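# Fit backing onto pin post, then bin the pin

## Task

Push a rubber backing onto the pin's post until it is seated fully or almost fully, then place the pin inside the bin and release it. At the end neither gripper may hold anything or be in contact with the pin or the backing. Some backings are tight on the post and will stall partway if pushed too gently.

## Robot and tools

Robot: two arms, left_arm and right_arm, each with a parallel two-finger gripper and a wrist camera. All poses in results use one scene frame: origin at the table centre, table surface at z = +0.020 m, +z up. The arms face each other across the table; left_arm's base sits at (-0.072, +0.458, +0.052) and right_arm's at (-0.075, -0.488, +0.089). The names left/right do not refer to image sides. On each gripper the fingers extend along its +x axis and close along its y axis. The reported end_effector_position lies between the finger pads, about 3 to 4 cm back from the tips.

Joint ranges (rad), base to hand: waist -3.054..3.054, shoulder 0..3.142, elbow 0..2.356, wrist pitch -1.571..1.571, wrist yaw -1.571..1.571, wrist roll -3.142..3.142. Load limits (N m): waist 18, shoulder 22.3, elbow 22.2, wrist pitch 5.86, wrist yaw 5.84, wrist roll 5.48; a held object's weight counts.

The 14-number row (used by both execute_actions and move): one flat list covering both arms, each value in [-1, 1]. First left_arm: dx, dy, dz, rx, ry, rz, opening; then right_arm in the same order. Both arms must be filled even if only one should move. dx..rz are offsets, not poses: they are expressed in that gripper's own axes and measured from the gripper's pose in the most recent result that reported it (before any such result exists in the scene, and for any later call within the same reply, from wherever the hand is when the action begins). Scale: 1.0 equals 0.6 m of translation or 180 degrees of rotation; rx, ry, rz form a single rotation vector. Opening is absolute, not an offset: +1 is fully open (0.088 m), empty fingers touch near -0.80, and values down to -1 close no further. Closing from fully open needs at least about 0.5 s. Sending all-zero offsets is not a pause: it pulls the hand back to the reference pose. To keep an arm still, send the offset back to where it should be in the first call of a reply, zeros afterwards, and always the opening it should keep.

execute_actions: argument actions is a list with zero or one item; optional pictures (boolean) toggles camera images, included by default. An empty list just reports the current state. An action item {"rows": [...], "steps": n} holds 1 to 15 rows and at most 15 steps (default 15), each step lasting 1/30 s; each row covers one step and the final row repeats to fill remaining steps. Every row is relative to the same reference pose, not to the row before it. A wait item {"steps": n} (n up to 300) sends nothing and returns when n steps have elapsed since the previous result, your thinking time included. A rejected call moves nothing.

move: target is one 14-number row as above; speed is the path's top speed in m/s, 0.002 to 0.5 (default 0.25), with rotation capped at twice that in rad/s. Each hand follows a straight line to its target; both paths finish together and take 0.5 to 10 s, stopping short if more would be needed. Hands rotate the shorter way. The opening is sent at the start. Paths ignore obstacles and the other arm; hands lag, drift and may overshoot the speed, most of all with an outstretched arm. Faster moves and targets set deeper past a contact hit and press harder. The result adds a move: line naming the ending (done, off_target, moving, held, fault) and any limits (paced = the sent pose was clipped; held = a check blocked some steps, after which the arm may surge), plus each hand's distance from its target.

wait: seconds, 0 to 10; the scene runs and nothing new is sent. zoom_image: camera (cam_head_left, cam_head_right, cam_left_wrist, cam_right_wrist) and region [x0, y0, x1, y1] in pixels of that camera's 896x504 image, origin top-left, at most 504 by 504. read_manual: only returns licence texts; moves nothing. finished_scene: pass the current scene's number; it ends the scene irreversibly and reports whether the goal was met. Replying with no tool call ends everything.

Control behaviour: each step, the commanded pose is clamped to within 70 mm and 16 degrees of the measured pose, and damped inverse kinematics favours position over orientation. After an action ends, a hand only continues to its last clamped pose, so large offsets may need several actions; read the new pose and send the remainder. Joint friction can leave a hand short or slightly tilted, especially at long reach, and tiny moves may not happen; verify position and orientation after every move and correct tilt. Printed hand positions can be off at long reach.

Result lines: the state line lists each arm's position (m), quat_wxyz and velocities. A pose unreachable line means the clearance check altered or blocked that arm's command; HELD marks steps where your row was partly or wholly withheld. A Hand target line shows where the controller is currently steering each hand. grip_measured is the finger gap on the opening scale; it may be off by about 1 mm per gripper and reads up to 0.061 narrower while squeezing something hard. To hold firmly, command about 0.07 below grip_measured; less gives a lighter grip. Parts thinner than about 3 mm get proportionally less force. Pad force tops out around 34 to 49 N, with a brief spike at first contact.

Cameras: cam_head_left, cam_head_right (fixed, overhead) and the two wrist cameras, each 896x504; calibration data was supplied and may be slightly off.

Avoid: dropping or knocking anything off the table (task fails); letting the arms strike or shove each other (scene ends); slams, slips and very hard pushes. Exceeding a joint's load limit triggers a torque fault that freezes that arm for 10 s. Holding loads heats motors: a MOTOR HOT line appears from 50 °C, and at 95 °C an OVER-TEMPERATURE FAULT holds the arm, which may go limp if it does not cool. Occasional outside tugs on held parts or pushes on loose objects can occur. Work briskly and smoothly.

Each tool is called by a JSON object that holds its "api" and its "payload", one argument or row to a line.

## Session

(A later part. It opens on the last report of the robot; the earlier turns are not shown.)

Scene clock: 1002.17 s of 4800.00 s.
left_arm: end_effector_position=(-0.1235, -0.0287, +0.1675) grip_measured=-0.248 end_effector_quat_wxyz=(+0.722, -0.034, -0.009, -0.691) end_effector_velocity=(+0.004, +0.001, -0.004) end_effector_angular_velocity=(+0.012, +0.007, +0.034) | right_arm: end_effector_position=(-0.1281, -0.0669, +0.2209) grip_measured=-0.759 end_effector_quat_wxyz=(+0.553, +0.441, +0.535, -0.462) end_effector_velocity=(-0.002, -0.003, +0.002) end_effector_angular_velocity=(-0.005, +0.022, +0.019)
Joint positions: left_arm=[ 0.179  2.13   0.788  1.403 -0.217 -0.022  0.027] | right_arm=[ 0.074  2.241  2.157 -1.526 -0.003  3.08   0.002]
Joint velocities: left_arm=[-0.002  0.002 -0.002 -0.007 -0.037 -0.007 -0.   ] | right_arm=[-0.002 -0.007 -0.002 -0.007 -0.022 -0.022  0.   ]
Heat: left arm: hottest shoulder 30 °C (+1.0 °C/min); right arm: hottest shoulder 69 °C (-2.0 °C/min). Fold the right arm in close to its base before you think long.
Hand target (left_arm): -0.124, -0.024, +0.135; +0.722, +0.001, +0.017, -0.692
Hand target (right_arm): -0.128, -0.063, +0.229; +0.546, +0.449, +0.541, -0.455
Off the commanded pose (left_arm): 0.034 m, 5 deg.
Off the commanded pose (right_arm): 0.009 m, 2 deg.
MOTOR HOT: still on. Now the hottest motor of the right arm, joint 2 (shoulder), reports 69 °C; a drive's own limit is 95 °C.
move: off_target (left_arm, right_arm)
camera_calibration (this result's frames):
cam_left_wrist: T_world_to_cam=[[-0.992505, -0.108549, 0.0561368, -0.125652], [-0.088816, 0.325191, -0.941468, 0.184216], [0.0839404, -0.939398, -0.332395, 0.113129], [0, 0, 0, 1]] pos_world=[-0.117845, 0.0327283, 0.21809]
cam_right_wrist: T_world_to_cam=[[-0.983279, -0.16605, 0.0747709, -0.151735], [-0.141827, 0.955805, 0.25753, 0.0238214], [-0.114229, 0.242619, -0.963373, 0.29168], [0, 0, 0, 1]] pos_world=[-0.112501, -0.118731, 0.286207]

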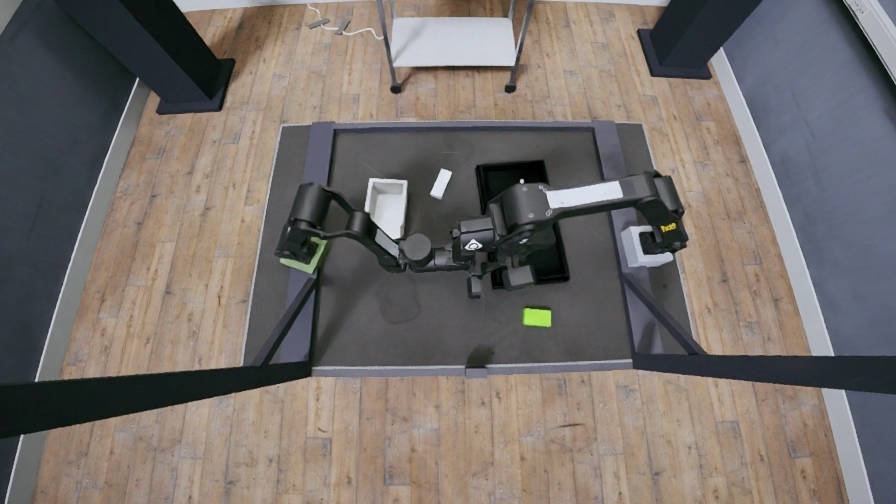

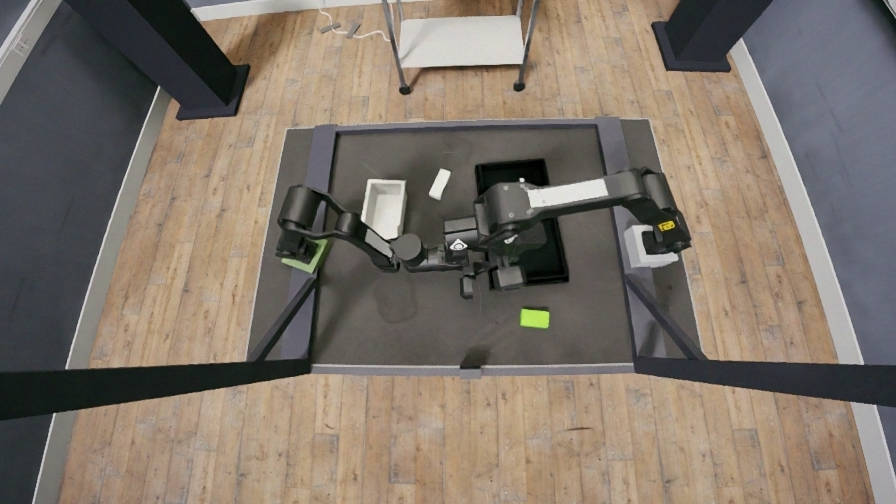

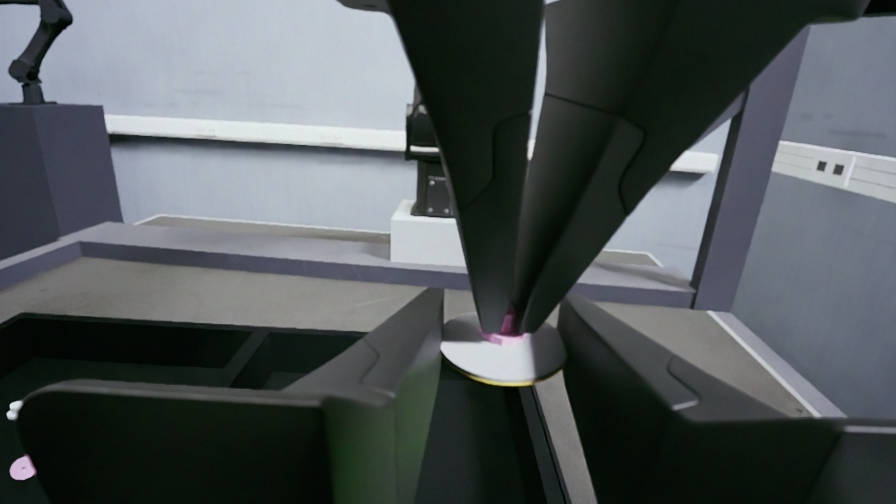

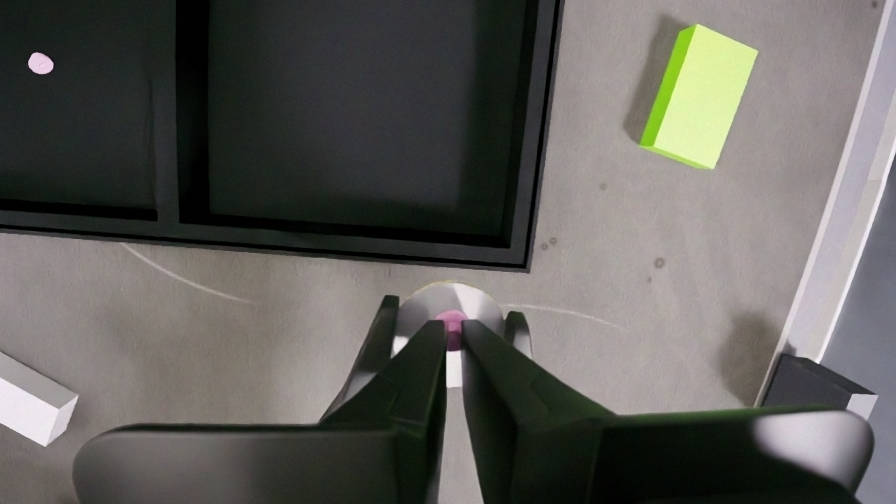

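{"api": "move", "payload": {
  "target": [0,0,0,0,0,0,-0.35,0,0,0,0,0,0,-0.85],
  "speed": 0.02
}}

{"api": "move", "payload": {
  "target": [0,0,0,0,0,0,-0.35,0,0,0,0,0,0,-0.6]
}}

{"api": "move", "payload": {
  "target": [0,0,-0.05,0,0,0,-0.35,0,0,0,0,0,0,-0.6],
  "speed": 0.05
}}

{"api": "zoom_image", "payload": {
  "camera": "cam_left_wrist",
  "region": [430,270,580,400]
}}

{"api": "zoom_image", "payload": {
  "camera": "cam_right_wrist",
  "region": [370,200,530,360]
}}

Scene clock: 1006.77 s of 4800.00 s.
left_arm: end_effector_position=(-0.1237, -0.0295, +0.1731) grip_measured=-0.248 end_effector_quat_wxyz=(+0.722, -0.041, -0.015, -0.691) end_effector_velocity=(+0.002, -0.000, -0.005) end_effector_angular_velocity=(+0.031, +0.002, +0.009) | right_arm: end_effector_position=(-0.1281, -0.0673, +0.2206) grip_measured=-0.759 end_effector_quat_wxyz=(+0.554, +0.441, +0.534, -0.463) end_effector_velocity=(+0.002, +0.002, +0.002) end_effector_angular_velocity=(+0.011, +0.008, -0.015)
Joint positions: left_arm=[ 0.179  2.126  0.793  1.413 -0.217 -0.023  0.027] | right_arm=[ 0.074  2.242  2.157 -1.528 -0.004  3.08   0.002]
Joint velocities: left_arm=[ 0.002 -0.007 -0.002 -0.037 -0.007 -0.007  0.   ] | right_arm=[-0.007 -0.002  0.002  0.007 -0.007  0.007 -0.   ]
Heat: left arm: hottest shoulder 29 °C (+0.0 °C/min); right arm: hottest shoulder 69 °C (-2.0 °C/min). Fold the right arm in close to its base before you think long.
Hand target (left_arm): -0.124, -0.029, +0.168; +0.722, -0.034, -0.009, -0.691
Hand target (right_arm): -0.128, -0.067, +0.221; +0.553, +0.442, +0.535, -0.462
Off the commanded pose (left_arm): 0.006 m, 1 deg.
Off the commanded pose (right_arm): 0.000 m, 0 deg.
MOTOR HOT: still on. Now the hottest motor of the right arm, joint 2 (shoulder), reports 69 °C; a drive's own limit is 95 °C.
After step 90, 0.90 s passed at rest.
move: done
camera_calibration (this result's frames):
cam_left_wrist: T_world_to_cam=[[-0.992297, -0.107437, 0.0616837, -0.127074], [-0.0921911, 0.307788, -0.946978, 0.189737], [0.082755, -0.94537, -0.315322, 0.111034], [0, 0, 0, 1]] pos_world=[-0.117792, 0.0329167, 0.222526]
cam_right_wrist: T_world_to_cam=[[-0.983277, -0.165833, 0.0752678, -0.151882], [-0.1418, 0.956498, 0.254958, 0.0248936], [-0.114274, 0.240022, -0.964018, 0.291457], [0, 0, 0, 1]] pos_world=[-0.112507, -0.118954, 0.286055]

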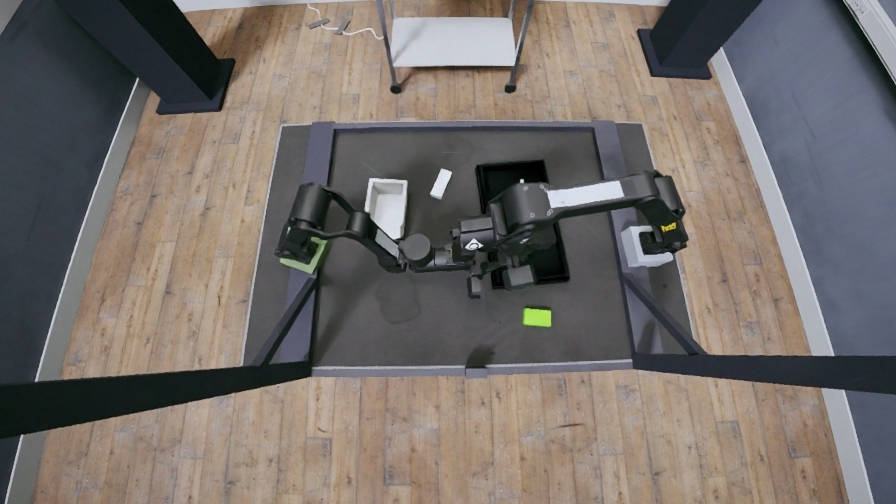

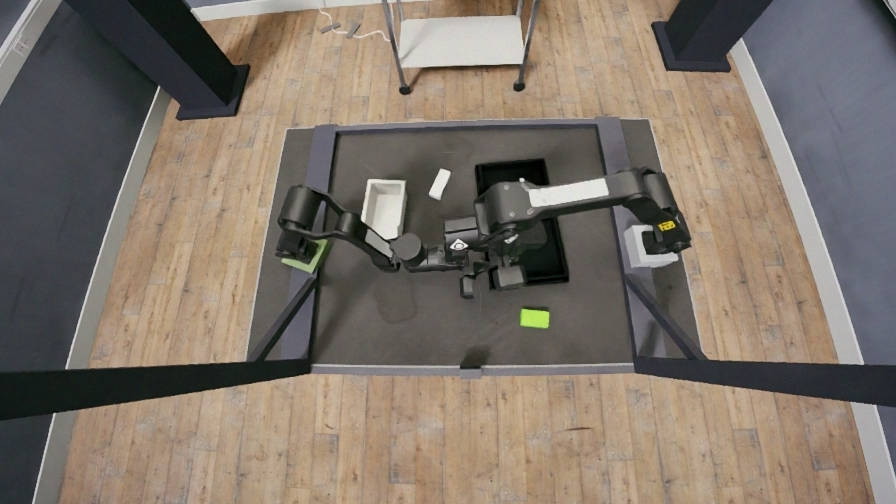

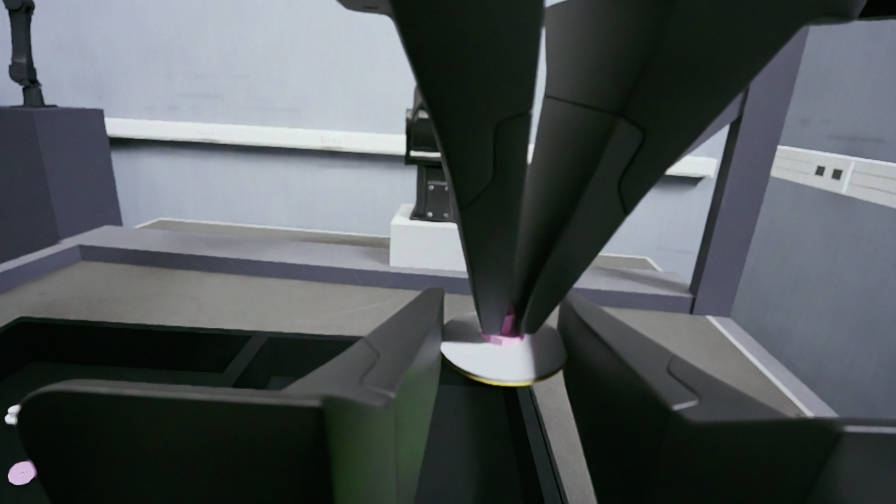

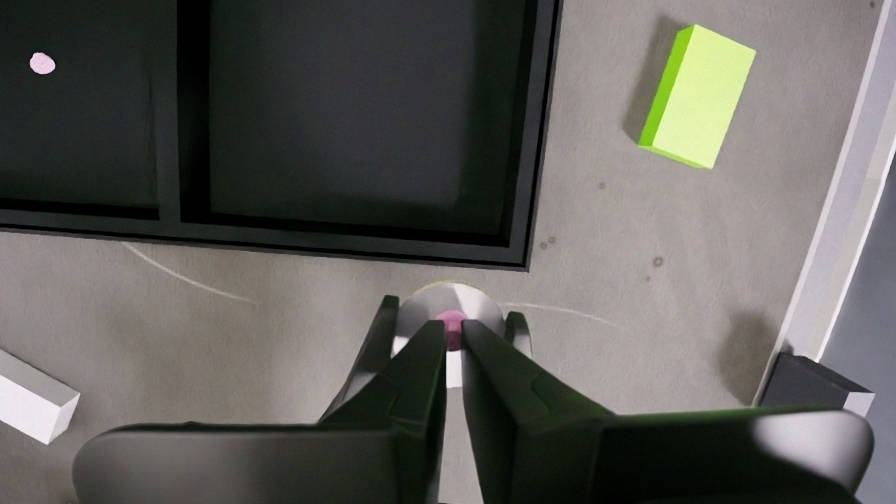

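Scene clock: 1007.37 s of 4800.00 s.
left_arm: end_effector_position=(-0.1237, -0.0295, +0.1730) grip_measured=-0.248 end_effector_quat_wxyz=(+0.722, -0.041, -0.014, -0.691) end_effector_velocity=(+0.002, +0.001, +0.002) end_effector_angular_velocity=(-0.007, +0.010, +0.019) | right_arm: end_effector_position=(-0.1281, -0.0673, +0.2206) grip_measured=-0.604 end_effector_quat_wxyz=(+0.554, +0.441, +0.534, -0.463) end_effector_velocity=(+0.003, -0.005, +0.001) end_effector_angular_velocity=(-0.021, -0.009, +0.020)
Joint positions: left_arm=[ 0.179  2.126  0.793  1.413 -0.217 -0.023  0.027] | right_arm=[ 0.074  2.242  2.157 -1.528 -0.004  3.08   0.009]
Joint velocities: left_arm=[-0.002 -0.002 -0.002  0.007 -0.022 -0.007  0.   ] | right_arm=[-0.002 -0.002 -0.002 -0.022  0.007 -0.022  0.001]
Heat: left arm: hottest shoulder 29 °C (+0.0 °C/min); right arm: hottest shoulder 69 °C (-2.0 °C/min). Fold the right arm in close to its base before you think long.
Hand target (left_arm): -0.124, -0.029, +0.173; +0.722, -0.041, -0.014, -0.691
Hand target (right_arm): -0.128, -0.067, +0.221; +0.554, +0.441, +0.534, -0.463
Off the commanded pose (left_arm): 0.000 m, 0 deg.
Off the commanded pose (right_arm): 0.000 m, 0 deg.
MOTOR HOT: still on. Now the hottest motor of the right arm, joint 2 (shoulder), reports 69 °C; a drive's own limit is 95 °C.
move: done
camera_calibration (this result's frames):
cam_left_wrist: T_world_to_cam=[[-0.992301, -0.10746, 0.0615784, -0.127054], [-0.0921292, 0.308144, -0.946868, 0.189661], [0.0827757, -0.945251, -0.315672, 0.111069], [0, 0, 0, 1]] pos_world=[-0.117796, 0.0328916, 0.222469]
cam_right_wrist: T_world_to_cam=[[-0.983277, -0.165833, 0.0752678, -0.151882], [-0.1418, 0.956498, 0.254958, 0.0248936], [-0.114274, 0.240022, -0.964018, 0.291457], [0, 0, 0, 1]] pos_world=[-0.112507, -0.118954, 0.286055]

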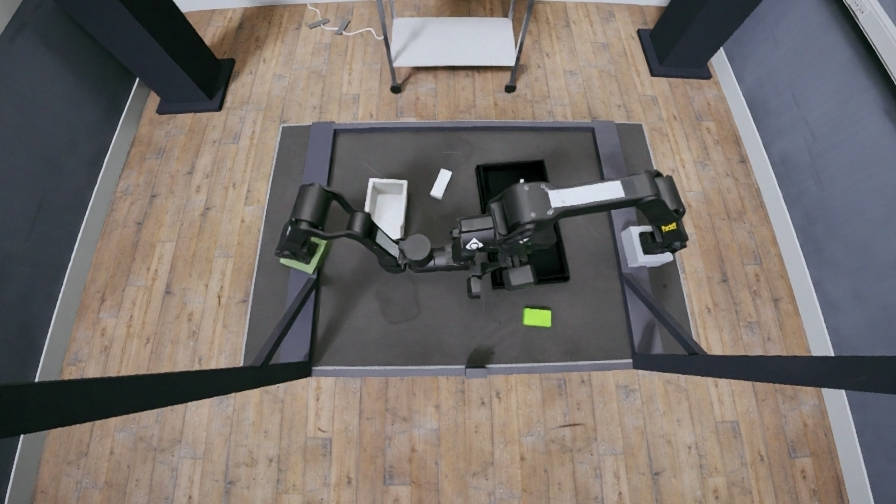

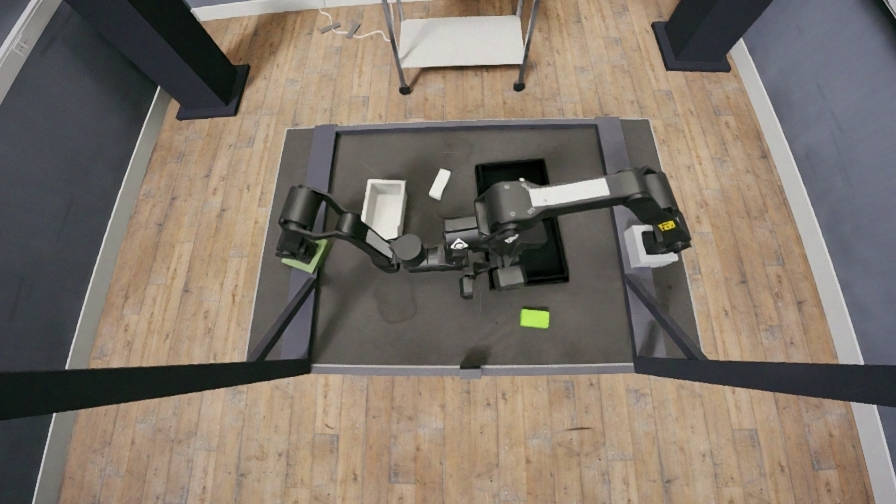

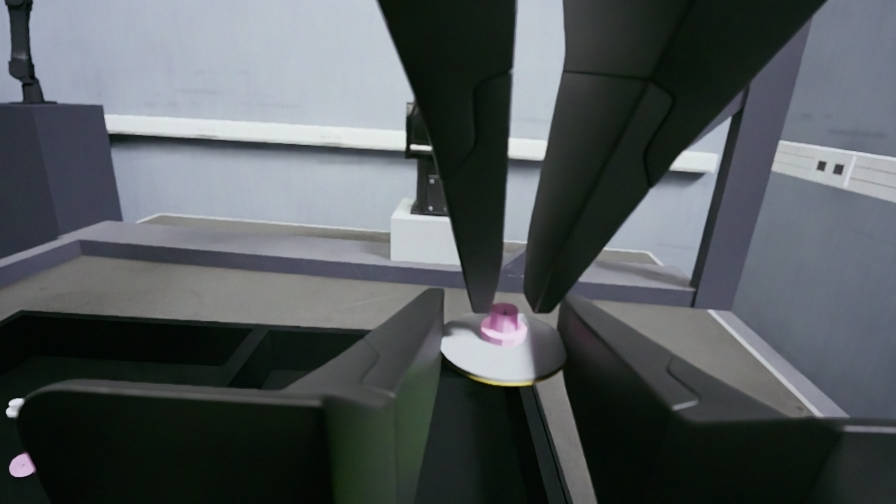

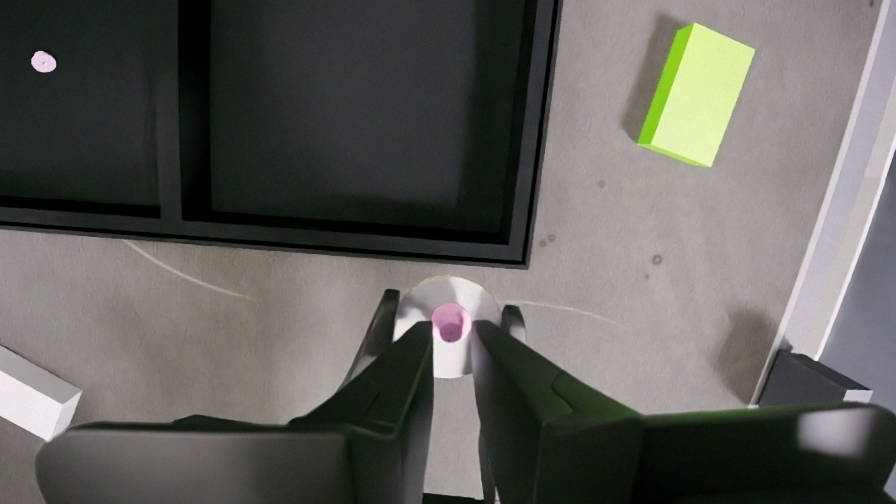

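Scene clock: 1008.30 s of 4800.00 s.
left_arm: end_effector_position=(-0.1238, -0.0301, +0.1458) grip_measured=-0.248 end_effector_quat_wxyz=(+0.722, -0.041, -0.014, -0.691) end_effector_velocity=(-0.005, -0.002, +0.010) end_effector_angular_velocity=(-0.046, +0.015, -0.015) | right_arm: end_effector_position=(-0.1281, -0.0673, +0.2206) grip_measured=-0.602 end_effector_quat_wxyz=(+0.554, +0.441, +0.534, -0.463) end_effector_velocity=(+0.002, -0.002, +0.000) end_effector_angular_velocity=(-0.006, -0.008, +0.005)
Joint positions: left_arm=[ 0.179  2.235  0.802  1.512 -0.217 -0.023  0.027] | right_arm=[ 0.074  2.242  2.157 -1.528 -0.004  3.08   0.009]
Joint velocities: left_arm=[-0.007  0.002  0.012  0.037  0.007 -0.007 -0.   ] | right_arm=[-0.002 -0.002 -0.002 -0.007  0.007 -0.007 -0.   ]
Heat: left arm: hottest shoulder 30 °C (+1.0 °C/min); right arm: hottest shoulder 70 °C (-1.0 °C/min). Fold the right arm in close to its base before you think long.
Hand target (left_arm): -0.125, -0.032, +0.143; +0.722, -0.041, -0.014, -0.691
Hand target (right_arm): -0.128, -0.067, +0.221; +0.554, +0.441, +0.534, -0.463
Off the commanded pose (left_arm): 0.003 m, 0 deg.
Off the commanded pose (right_arm): 0.000 m, 0 deg.
MOTOR HOT: still on. Now the hottest motor of the right arm, joint 2 (shoulder), reports 70 °C; a drive's own limit is 95 °C.
move: done
camera_calibration (this result's frames):
cam_left_wrist: T_world_to_cam=[[-0.992309, -0.107506, 0.0613679, -0.125538], [-0.0920055, 0.308856, -0.946648, 0.164101], [0.082817, -0.945013, -0.316371, 0.101972], [0, 0, 0, 1]] pos_world=[-0.117919, 0.0321853, 0.195311]
cam_right_wrist: T_world_to_cam=[[-0.983277, -0.165833, 0.0752678, -0.151882], [-0.1418, 0.956498, 0.254958, 0.0248936], [-0.114274, 0.240022, -0.964018, 0.291457], [0, 0, 0, 1]] pos_world=[-0.112507, -0.118954, 0.286055]

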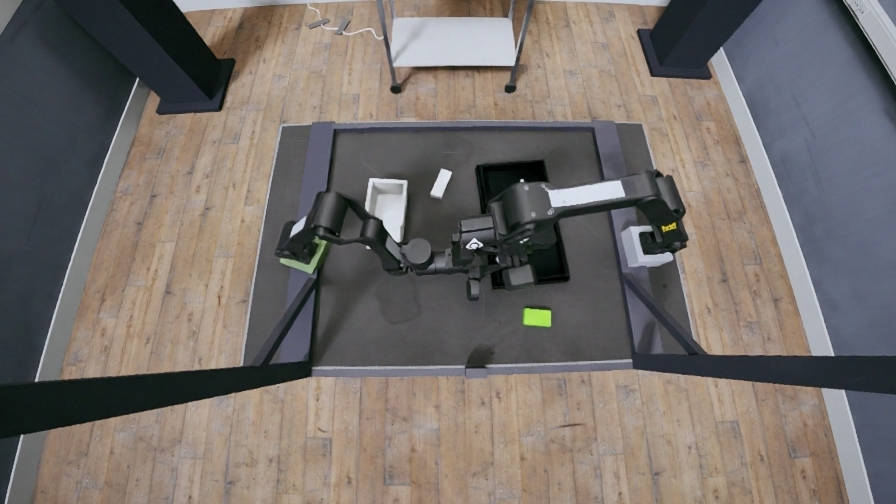

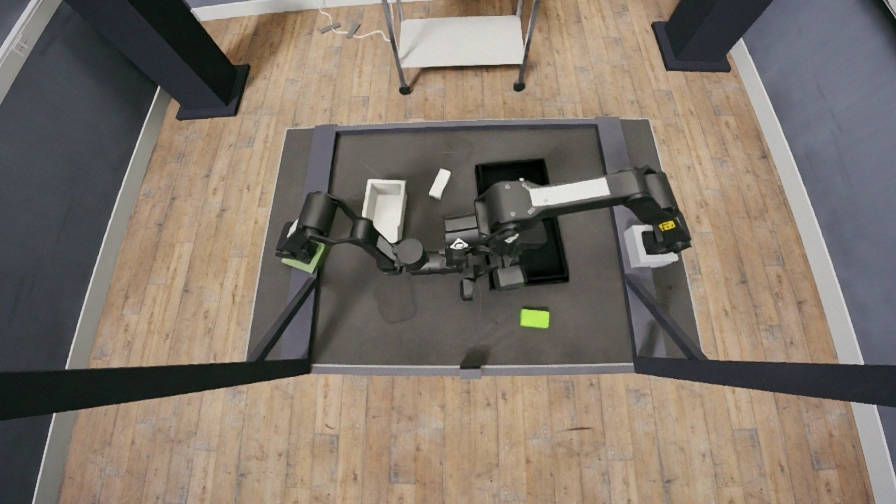

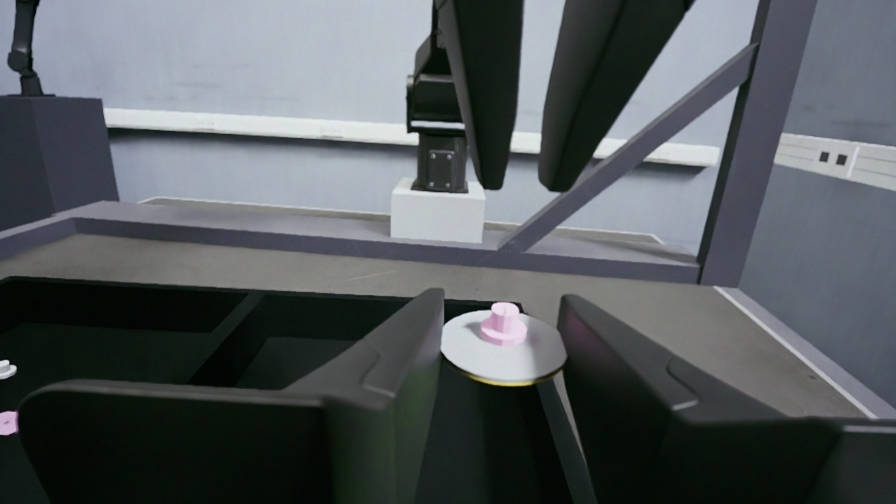

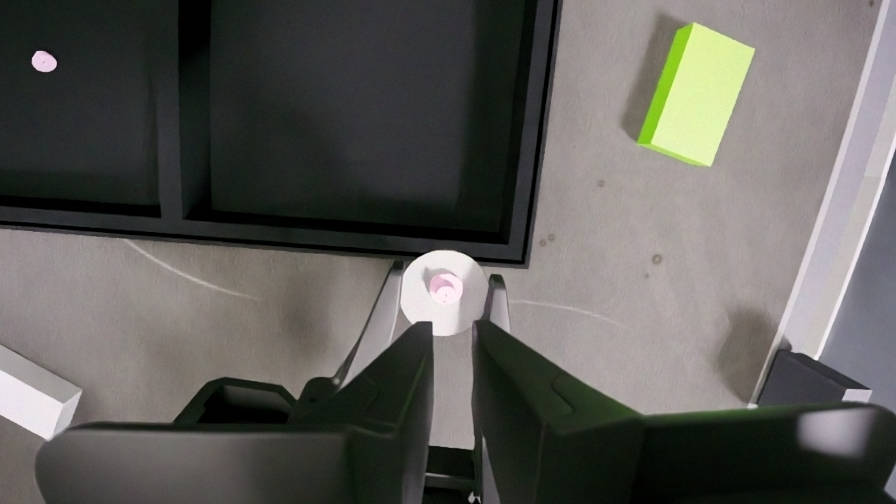

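Region (430, 270, 580, 400) of cam_left_wrist's 896x504 image, scaled by 3.360, with more detail than that image has; it fills the top 437 rows of this view, and the rest is white.

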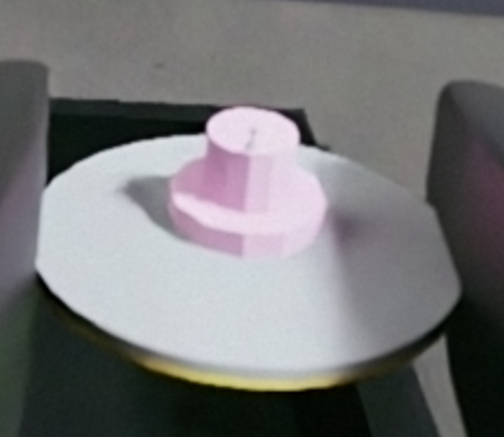

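Region (370, 200, 530, 360) of cam_right_wrist's 896x504 image, scaled by 3.150, with more detail than that image has.

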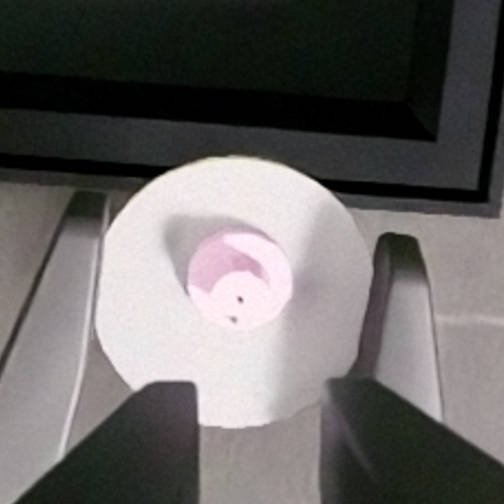

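{"api": "move", "payload": {
  "target": [0,0,0.055,0,0,0,-0.35,0,0,0,0,0,0,-0.62],
  "speed": 0.04
}}

Scene clock: 1014.93 s of 4800.00 s.
left_arm: end_effector_position=(-0.1237, -0.0293, +0.1747) grip_measured=-0.248 end_effector_quat_wxyz=(+0.722, -0.040, -0.013, -0.691) end_effector_velocity=(+0.000, +0.002, -0.005) end_effector_angular_velocity=(+0.026, +0.002, -0.005) | right_arm: end_effector_position=(-0.1281, -0.0673, +0.2206) grip_measured=-0.618 end_effector_quat_wxyz=(+0.554, +0.441, +0.534, -0.463) end_effector_velocity=(-0.002, +0.001, +0.000) end_effector_angular_velocity=(+0.006, +0.009, +0.024)
Joint positions: left_arm=[ 0.179  2.115  0.792  1.399 -0.217 -0.023  0.027] | right_arm=[ 0.074  2.242  2.157 -1.528 -0.004  3.08   0.009]
Joint velocities: left_arm=[ 0.002 -0.007 -0.012 -0.022  0.007 -0.007 -0.   ] | right_arm=[ 0.002 -0.002 -0.002  0.007 -0.007 -0.022 -0.   ]
Heat: left arm: hottest shoulder 30 °C (+1.0 °C/min); right arm: hottest shoulder 70 °C (-1.0 °C/min). Fold the right arm in close to its base before you think long.
Hand target (left_arm): -0.123, -0.027, +0.178; +0.722, -0.041, -0.014, -0.691
Hand target (right_arm): -0.128, -0.067, +0.221; +0.554, +0.441, +0.534, -0.463
Off the commanded pose (left_arm): 0.004 m, 0 deg.
Off the commanded pose (right_arm): 0.000 m, 0 deg.
MOTOR HOT: still on. Now the hottest motor of the right arm, joint 2 (shoulder), reports 70 °C; a drive's own limit is 95 °C.
After step 90, 2.47 s passed at rest.
move: done
camera_calibration (this result's frames):
cam_left_wrist: T_world_to_cam=[[-0.992344, -0.107712, 0.0604201, -0.126938], [-0.0914488, 0.312056, -0.945652, 0.191258], [0.083004, -0.943938, -0.319517, 0.112464], [0, 0, 0, 1]] pos_world=[-0.117811, 0.0328035, 0.224467]
cam_right_wrist: T_world_to_cam=[[-0.983277, -0.165833, 0.0752678, -0.151882], [-0.1418, 0.956498, 0.254958, 0.0248936], [-0.114274, 0.240022, -0.964018, 0.291457], [0, 0, 0, 1]] pos_world=[-0.112507, -0.118954, 0.286055]

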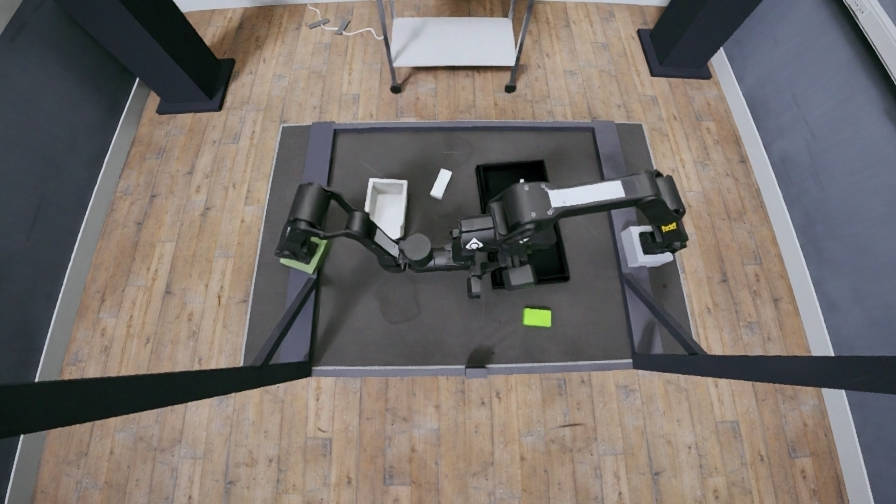

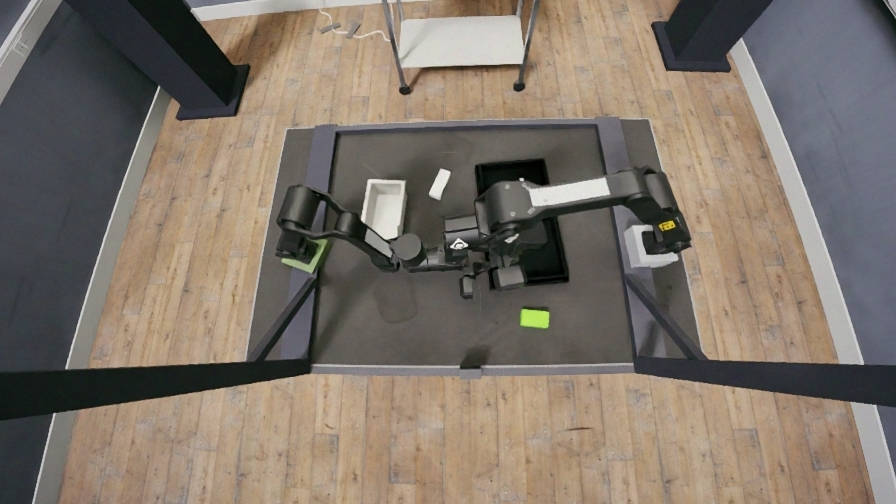

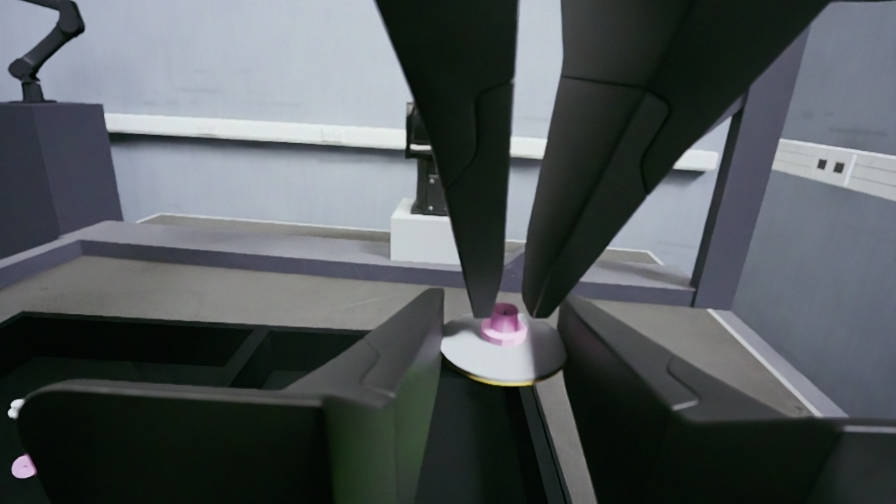

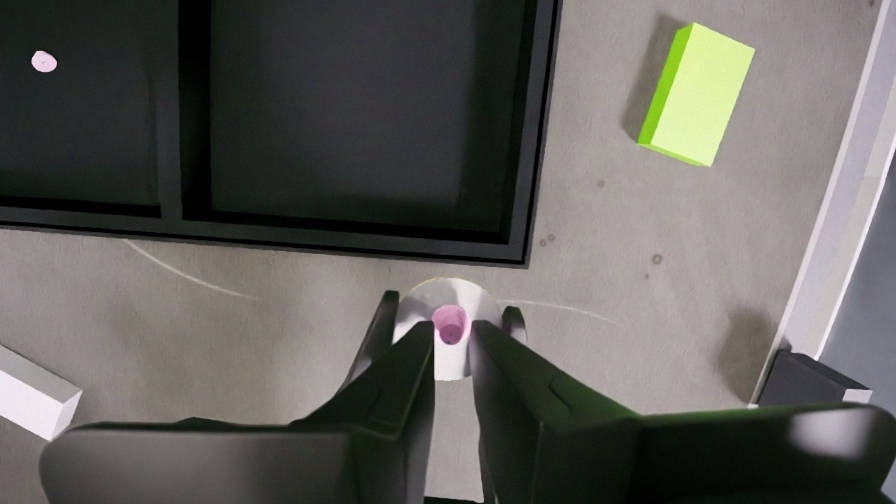

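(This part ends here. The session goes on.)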